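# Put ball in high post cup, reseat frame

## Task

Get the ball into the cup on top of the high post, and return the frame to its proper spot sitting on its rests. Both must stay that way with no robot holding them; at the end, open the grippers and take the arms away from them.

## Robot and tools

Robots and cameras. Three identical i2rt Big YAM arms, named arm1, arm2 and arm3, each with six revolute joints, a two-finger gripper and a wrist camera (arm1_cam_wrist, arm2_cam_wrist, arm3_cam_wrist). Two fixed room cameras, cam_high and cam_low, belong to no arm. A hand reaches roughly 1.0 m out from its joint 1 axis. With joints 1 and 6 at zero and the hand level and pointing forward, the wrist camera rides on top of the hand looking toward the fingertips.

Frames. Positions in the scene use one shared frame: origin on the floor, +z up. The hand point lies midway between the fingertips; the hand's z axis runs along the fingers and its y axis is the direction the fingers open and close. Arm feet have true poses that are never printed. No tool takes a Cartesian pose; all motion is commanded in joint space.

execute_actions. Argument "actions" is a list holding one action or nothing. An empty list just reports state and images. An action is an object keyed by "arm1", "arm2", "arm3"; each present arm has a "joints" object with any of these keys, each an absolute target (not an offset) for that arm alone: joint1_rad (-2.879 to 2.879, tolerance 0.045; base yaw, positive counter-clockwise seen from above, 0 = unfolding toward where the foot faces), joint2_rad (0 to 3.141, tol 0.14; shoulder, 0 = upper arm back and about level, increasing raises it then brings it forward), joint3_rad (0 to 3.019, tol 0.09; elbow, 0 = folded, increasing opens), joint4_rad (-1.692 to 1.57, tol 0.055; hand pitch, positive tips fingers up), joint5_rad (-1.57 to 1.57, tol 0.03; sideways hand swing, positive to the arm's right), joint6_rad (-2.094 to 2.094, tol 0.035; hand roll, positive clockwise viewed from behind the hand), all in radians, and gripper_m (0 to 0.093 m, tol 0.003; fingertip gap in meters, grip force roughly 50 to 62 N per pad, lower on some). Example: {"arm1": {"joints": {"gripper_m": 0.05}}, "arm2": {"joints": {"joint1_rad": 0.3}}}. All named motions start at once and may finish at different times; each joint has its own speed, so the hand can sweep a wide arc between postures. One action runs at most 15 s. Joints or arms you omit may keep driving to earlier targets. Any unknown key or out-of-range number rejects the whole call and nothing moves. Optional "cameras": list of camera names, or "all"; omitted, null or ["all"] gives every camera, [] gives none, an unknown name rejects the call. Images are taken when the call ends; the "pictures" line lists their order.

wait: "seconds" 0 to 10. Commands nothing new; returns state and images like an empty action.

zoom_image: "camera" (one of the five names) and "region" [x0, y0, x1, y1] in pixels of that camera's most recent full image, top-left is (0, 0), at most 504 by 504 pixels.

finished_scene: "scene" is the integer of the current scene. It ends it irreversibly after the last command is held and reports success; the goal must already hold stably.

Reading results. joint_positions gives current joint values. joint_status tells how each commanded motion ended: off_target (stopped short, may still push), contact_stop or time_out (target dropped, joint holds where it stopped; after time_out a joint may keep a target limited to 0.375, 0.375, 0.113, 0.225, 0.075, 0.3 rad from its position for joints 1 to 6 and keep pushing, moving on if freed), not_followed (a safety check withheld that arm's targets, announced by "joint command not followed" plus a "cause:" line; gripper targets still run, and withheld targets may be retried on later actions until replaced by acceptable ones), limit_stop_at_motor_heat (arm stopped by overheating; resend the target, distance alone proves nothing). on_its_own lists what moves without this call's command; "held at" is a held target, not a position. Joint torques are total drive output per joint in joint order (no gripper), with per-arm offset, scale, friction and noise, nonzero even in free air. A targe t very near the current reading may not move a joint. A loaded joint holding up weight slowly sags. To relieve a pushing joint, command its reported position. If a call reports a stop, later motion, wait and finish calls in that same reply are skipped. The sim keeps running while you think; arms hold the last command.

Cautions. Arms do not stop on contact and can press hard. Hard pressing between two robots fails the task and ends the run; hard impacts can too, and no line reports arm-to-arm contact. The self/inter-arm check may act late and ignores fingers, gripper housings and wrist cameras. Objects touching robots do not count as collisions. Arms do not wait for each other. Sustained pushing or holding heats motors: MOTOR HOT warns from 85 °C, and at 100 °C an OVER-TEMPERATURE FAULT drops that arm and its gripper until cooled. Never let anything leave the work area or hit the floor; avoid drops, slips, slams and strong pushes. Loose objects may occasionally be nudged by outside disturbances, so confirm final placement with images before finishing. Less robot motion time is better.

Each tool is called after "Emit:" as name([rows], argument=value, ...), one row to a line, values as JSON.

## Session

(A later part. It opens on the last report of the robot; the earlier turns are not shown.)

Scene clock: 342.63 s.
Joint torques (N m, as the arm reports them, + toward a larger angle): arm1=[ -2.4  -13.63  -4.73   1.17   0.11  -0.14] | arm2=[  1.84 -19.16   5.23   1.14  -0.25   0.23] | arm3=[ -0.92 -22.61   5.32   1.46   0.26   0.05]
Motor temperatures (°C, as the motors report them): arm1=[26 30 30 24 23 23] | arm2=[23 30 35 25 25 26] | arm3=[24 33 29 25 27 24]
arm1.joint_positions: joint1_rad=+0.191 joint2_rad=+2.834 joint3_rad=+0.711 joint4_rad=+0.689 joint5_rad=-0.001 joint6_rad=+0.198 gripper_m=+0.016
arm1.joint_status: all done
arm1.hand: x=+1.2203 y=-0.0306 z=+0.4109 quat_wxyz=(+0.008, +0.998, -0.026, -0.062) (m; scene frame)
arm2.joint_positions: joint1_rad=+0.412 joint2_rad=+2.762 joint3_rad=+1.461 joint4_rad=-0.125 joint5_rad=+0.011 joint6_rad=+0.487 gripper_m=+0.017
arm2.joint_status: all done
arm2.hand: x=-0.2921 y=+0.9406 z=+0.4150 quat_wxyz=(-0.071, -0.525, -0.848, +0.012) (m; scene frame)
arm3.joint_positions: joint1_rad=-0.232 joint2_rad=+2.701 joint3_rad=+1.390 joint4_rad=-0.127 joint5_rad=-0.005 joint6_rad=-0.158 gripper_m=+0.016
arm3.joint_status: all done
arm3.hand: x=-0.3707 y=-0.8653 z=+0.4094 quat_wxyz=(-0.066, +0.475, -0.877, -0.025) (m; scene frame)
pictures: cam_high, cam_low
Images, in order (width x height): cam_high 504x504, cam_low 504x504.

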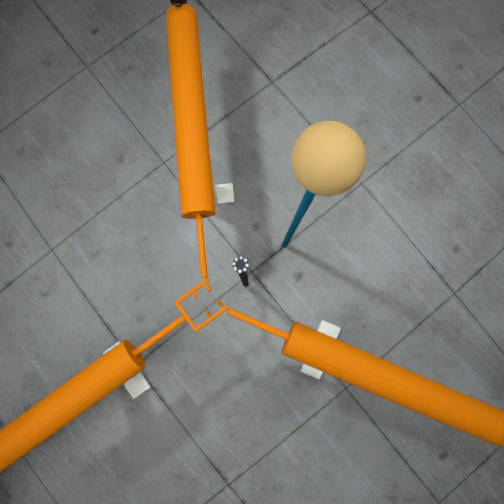

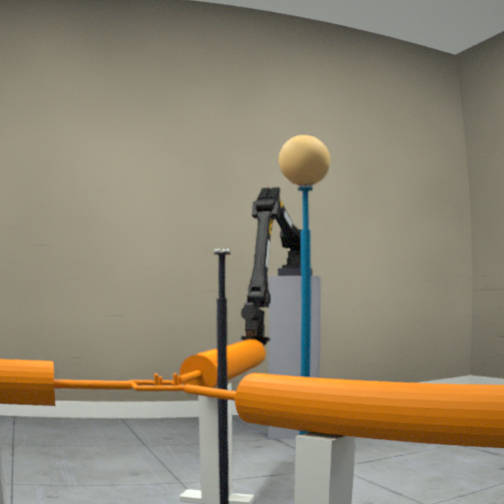

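Emit:
execute_actions([
  {"arm1":{"joints":{"joint2_rad":2.855,"joint3_rad":0.73}},"arm2":{"joints":{"joint2_rad":2.795,"joint3_rad":1.505}},"arm3":{"joints":{"joint2_rad":2.73,"joint3_rad":1.425}}},
], cameras=["cam_low"])

Scene clock: 346.23 s.
Joint torques (N m, as the arm reports them, + toward a larger angle): arm1=[ -2.46 -11.14  -3.09   0.84   0.11  -0.14] | arm2=[  1.24 -16.93   6.01   1.19  -0.27   0.24] | arm3=[ -1.06 -20.53   6.34   1.44   0.26   0.05]
Motor temperatures (°C, as the motors report them): arm1=[26 30 30 24 23 23] | arm2=[23 30 34 25 25 26] | arm3=[24 33 28 25 27 24]
arm1.joint_positions: joint1_rad=+0.191 joint2_rad=+2.836 joint3_rad=+0.711 joint4_rad=+0.696 joint5_rad=-0.001 joint6_rad=+0.198 gripper_m=+0.016
arm1.joint_status: all done
arm1.hand: x=+1.2196 y=-0.0307 z=+0.4108 quat_wxyz=(+0.008, +0.998, -0.026, -0.064) (m; scene frame)
arm2.joint_positions: joint1_rad=+0.412 joint2_rad=+2.768 joint3_rad=+1.466 joint4_rad=-0.125 joint5_rad=+0.011 joint6_rad=+0.487 gripper_m=+0.017
arm2.joint_status: all done
arm2.hand: x=-0.2923 y=+0.9408 z=+0.4124 quat_wxyz=(-0.070, -0.525, -0.848, +0.012) (m; scene frame)
arm3.joint_positions: joint1_rad=-0.232 joint2_rad=+2.706 joint3_rad=+1.395 joint4_rad=-0.127 joint5_rad=-0.005 joint6_rad=-0.158 gripper_m=+0.016
arm3.joint_status: all done
arm3.hand: x=-0.3708 y=-0.8654 z=+0.4072 quat_wxyz=(-0.065, +0.475, -0.877, -0.025) (m; scene frame)
pictures: cam_low
Images, in order (width x height): cam_low 504x504.

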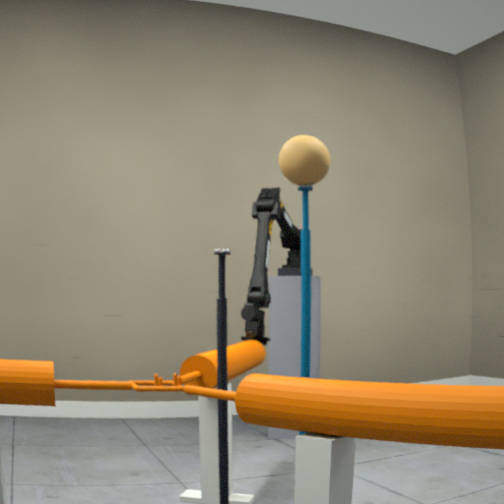

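Seated. Releasing and backing off.

Emit:
execute_actions([
  {"arm1":{"joints":{"joint1_rad":0.191,"joint2_rad":2.83,"joint3_rad":0.705,"gripper_m":0.093}},"arm2":{"joints":{"joint2_rad":2.765,"joint3_rad":1.466,"gripper_m":0.093}},"arm3":{"joints":{"joint2_rad":2.70,"joint3_rad":1.395,"gripper_m":0.093}}},
], cameras=[])

Emit:
execute_actions([
  {"arm1":{"joints":{"joint2_rad":2.64,"joint3_rad":0.55,"joint4_rad":0.64}},"arm2":{"joints":{"joint2_rad":2.61,"joint3_rad":1.34,"joint4_rad":-0.17}},"arm3":{"joints":{"joint2_rad":2.545,"joint3_rad":1.27,"joint4_rad":-0.185}}},
], cameras=["all"])

Scene clock: 351.80 s.
Joint torques (N m, as the arm reports them, + toward a larger angle): arm1=[ -1.27 -12.92  -5.17   0.84   0.11  -0.14] | arm2=[  1.53 -19.48   3.02   1.05   0.03   0.23] | arm3=[ -1.12 -23.71   3.57   1.37   0.22   0.05]
Motor temperatures (°C, as the motors report them): arm1=[26 30 30 24 23 23] | arm2=[23 30 34 25 25 26] | arm3=[24 33 28 25 27 24]
arm1.joint_positions: joint1_rad=+0.191 joint2_rad=+2.834 joint3_rad=+0.710 joint4_rad=+0.696 joint5_rad=-0.001 joint6_rad=+0.198 gripper_m=+0.093
arm1.joint_status: all done
arm1.hand: x=+1.2193 y=-0.0307 z=+0.4115 quat_wxyz=(+0.008, +0.998, -0.026, -0.065) (m; scene frame)
arm2.joint_positions: joint1_rad=+0.412 joint2_rad=+2.768 joint3_rad=+1.466 joint4_rad=-0.120 joint5_rad=+0.003 joint6_rad=+0.488 gripper_m=+0.093
arm2.joint_status: all done
arm2.hand: x=-0.2904 y=+0.9410 z=+0.4127 quat_wxyz=(-0.073, -0.525, -0.848, +0.009) (m; scene frame)
arm3.joint_positions: joint1_rad=-0.232 joint2_rad=+2.706 joint3_rad=+1.395 joint4_rad=-0.125 joint5_rad=-0.004 joint6_rad=-0.158 gripper_m=+0.093
arm3.joint_status: all done
arm3.hand: x=-0.3698 y=-0.8653 z=+0.4075 quat_wxyz=(-0.067, +0.475, -0.877, -0.025) (m; scene frame)
pictures: none
No camera images: the call's "cameras" was empty. Leave "cameras" out to get every camera's image.

Scene clock: 353.03 s.
Joint torques (N m, as the arm reports them, + toward a larger angle): arm1=[ -1.27 -11.58  -5.67   0.24   0.11  -0.14] | arm2=[  1.54 -18.18   3.09   0.61   0.02   0.23] | arm3=[ -1.06 -21.25   4.22   0.29   0.23   0.06]
Motor temperatures (°C, as the motors report them): arm1=[26 30 30 24 23 23] | arm2=[23 30 34 25 25 26] | arm3=[24 33 28 25 27 24]
arm1.joint_positions: joint1_rad=+0.191 joint2_rad=+2.631 joint3_rad=+0.568 joint4_rad=+0.648 joint5_rad=-0.001 joint6_rad=+0.198 gripper_m=+0.093
arm1.joint_status: all done
arm1.hand: x=+1.2131 y=-0.0321 z=+0.4761 quat_wxyz=(+0.009, +0.997, -0.026, -0.071) (m; scene frame)
arm2.joint_positions: joint1_rad=+0.412 joint2_rad=+2.598 joint3_rad=+1.343 joint4_rad=-0.167 joint5_rad=+0.003 joint6_rad=+0.488 gripper_m=+0.093
arm2.joint_status: all done
arm2.hand: x=-0.2910 y=+0.9418 z=+0.4807 quat_wxyz=(-0.073, -0.525, -0.848, +0.009) (m; scene frame)
arm3.joint_positions: joint1_rad=-0.232 joint2_rad=+2.538 joint3_rad=+1.266 joint4_rad=-0.176 joint5_rad=-0.004 joint6_rad=-0.158 gripper_m=+0.093
arm3.joint_status: all done
arm3.hand: x=-0.3770 y=-0.8731 z=+0.4719 quat_wxyz=(-0.061, +0.475, -0.878, -0.023) (m; scene frame)
pictures: arm1_cam_wrist, arm2_cam_wrist, arm3_cam_wrist, cam_high, cam_low
Images, in order (width x height): arm1_cam_wrist 504x504, arm2_cam_wrist 504x504, arm3_cam_wrist 504x504, cam_high 504x504, cam_low 504x504.

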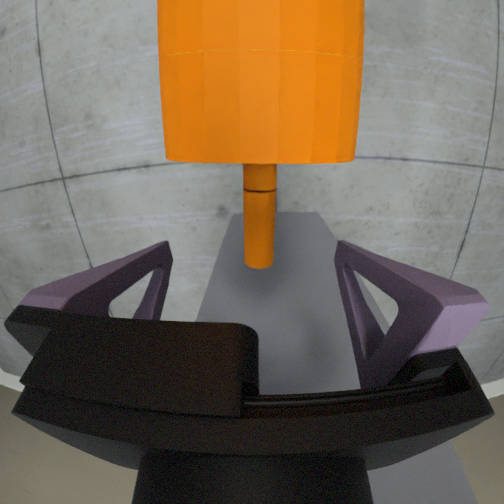

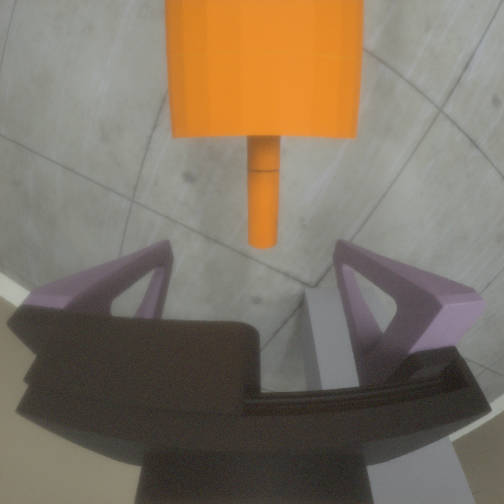

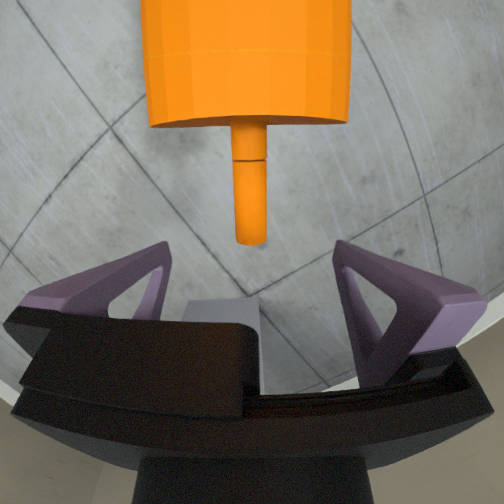

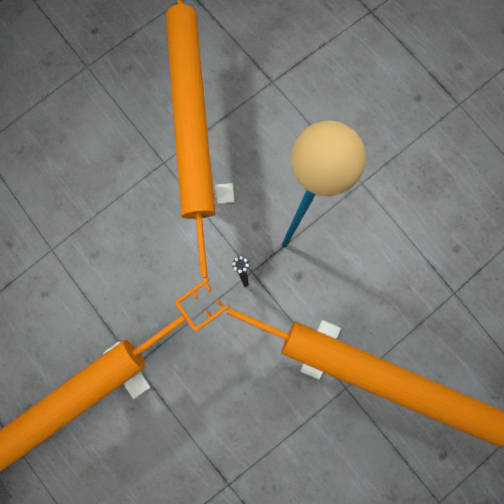

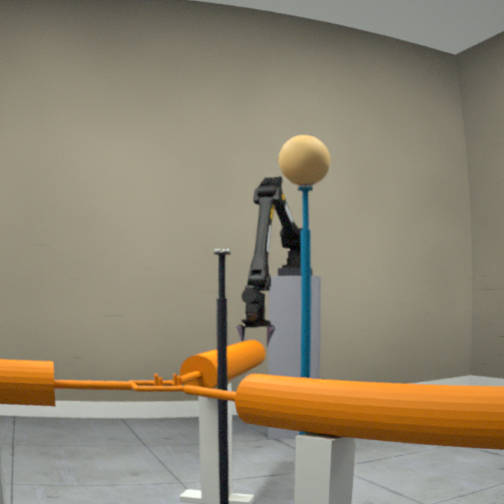

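Emit:
execute_actions([
  {"arm1":{"joints":{"joint2_rad":1.9565,"joint3_rad":0.3185,"joint4_rad":0.212}},"arm2":{"joints":{"joint2_rad":2.15,"joint3_rad":1.15,"joint4_rad":-0.45}},"arm3":{"joints":{"joint2_rad":2.08,"joint3_rad":1.1,"joint4_rad":-0.5}}},
], cameras=["cam_high","cam_low"])

Scene clock: 357.70 s.
Joint torques (N m, as the arm reports them, + toward a larger angle): arm1=[-1.27 -9.47  0.08  0.13  0.11 -0.14] | arm2=[  1.42 -15.1    6.34   0.1    0.     0.22] | arm3=[ -0.85 -17.34   6.81   0.1    0.21   0.04]
Motor temperatures (°C, as the motors report them): arm1=[26 30 30 24 23 23] | arm2=[23 30 34 25 25 26] | arm3=[24 33 28 25 27 24]
arm1.joint_positions: joint1_rad=+0.191 joint2_rad=+1.953 joint3_rad=+0.318 joint4_rad=+0.221 joint5_rad=-0.001 joint6_rad=+0.198 gripper_m=+0.093
arm1.joint_status: all done
arm1.hand: x=+1.2148 y=-0.0329 z=+0.6318 quat_wxyz=(+0.009, +0.997, -0.026, -0.071) (m; scene frame)
arm2.joint_positions: joint1_rad=+0.412 joint2_rad=+2.119 joint3_rad=+1.144 joint4_rad=-0.441 joint5_rad=+0.003 joint6_rad=+0.488 gripper_m=+0.093
arm2.joint_status: all done
arm2.hand: x=-0.2959 y=+0.9465 z=+0.6777 quat_wxyz=(-0.076, -0.525, -0.848, +0.009) (m; scene frame)
arm3.joint_positions: joint1_rad=-0.232 joint2_rad=+2.051 joint3_rad=+1.098 joint4_rad=-0.486 joint5_rad=-0.004 joint6_rad=-0.158 gripper_m=+0.093
arm3.joint_status: all done
arm3.hand: x=-0.3809 y=-0.8772 z=+0.6712 quat_wxyz=(-0.065, +0.475, -0.877, -0.024) (m; scene frame)
pictures: cam_high, cam_low
Images, in order (width x height): cam_high 504x504, cam_low 504x504.

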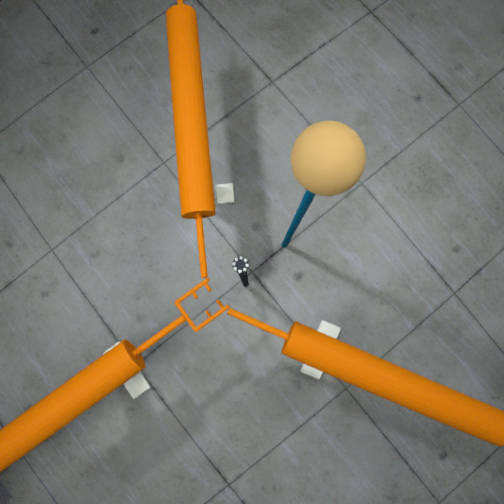

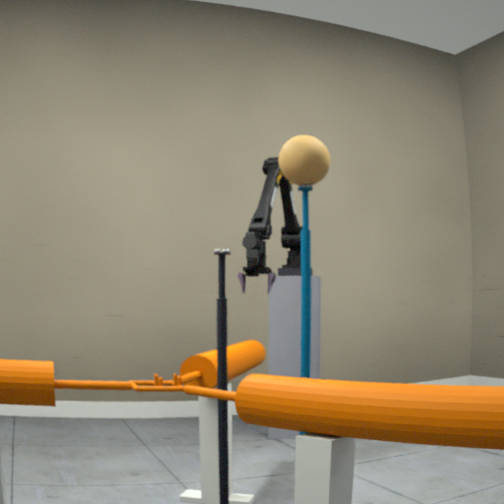

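Emit:
finished_scene(scene=2)

The scene is finished: the task was done.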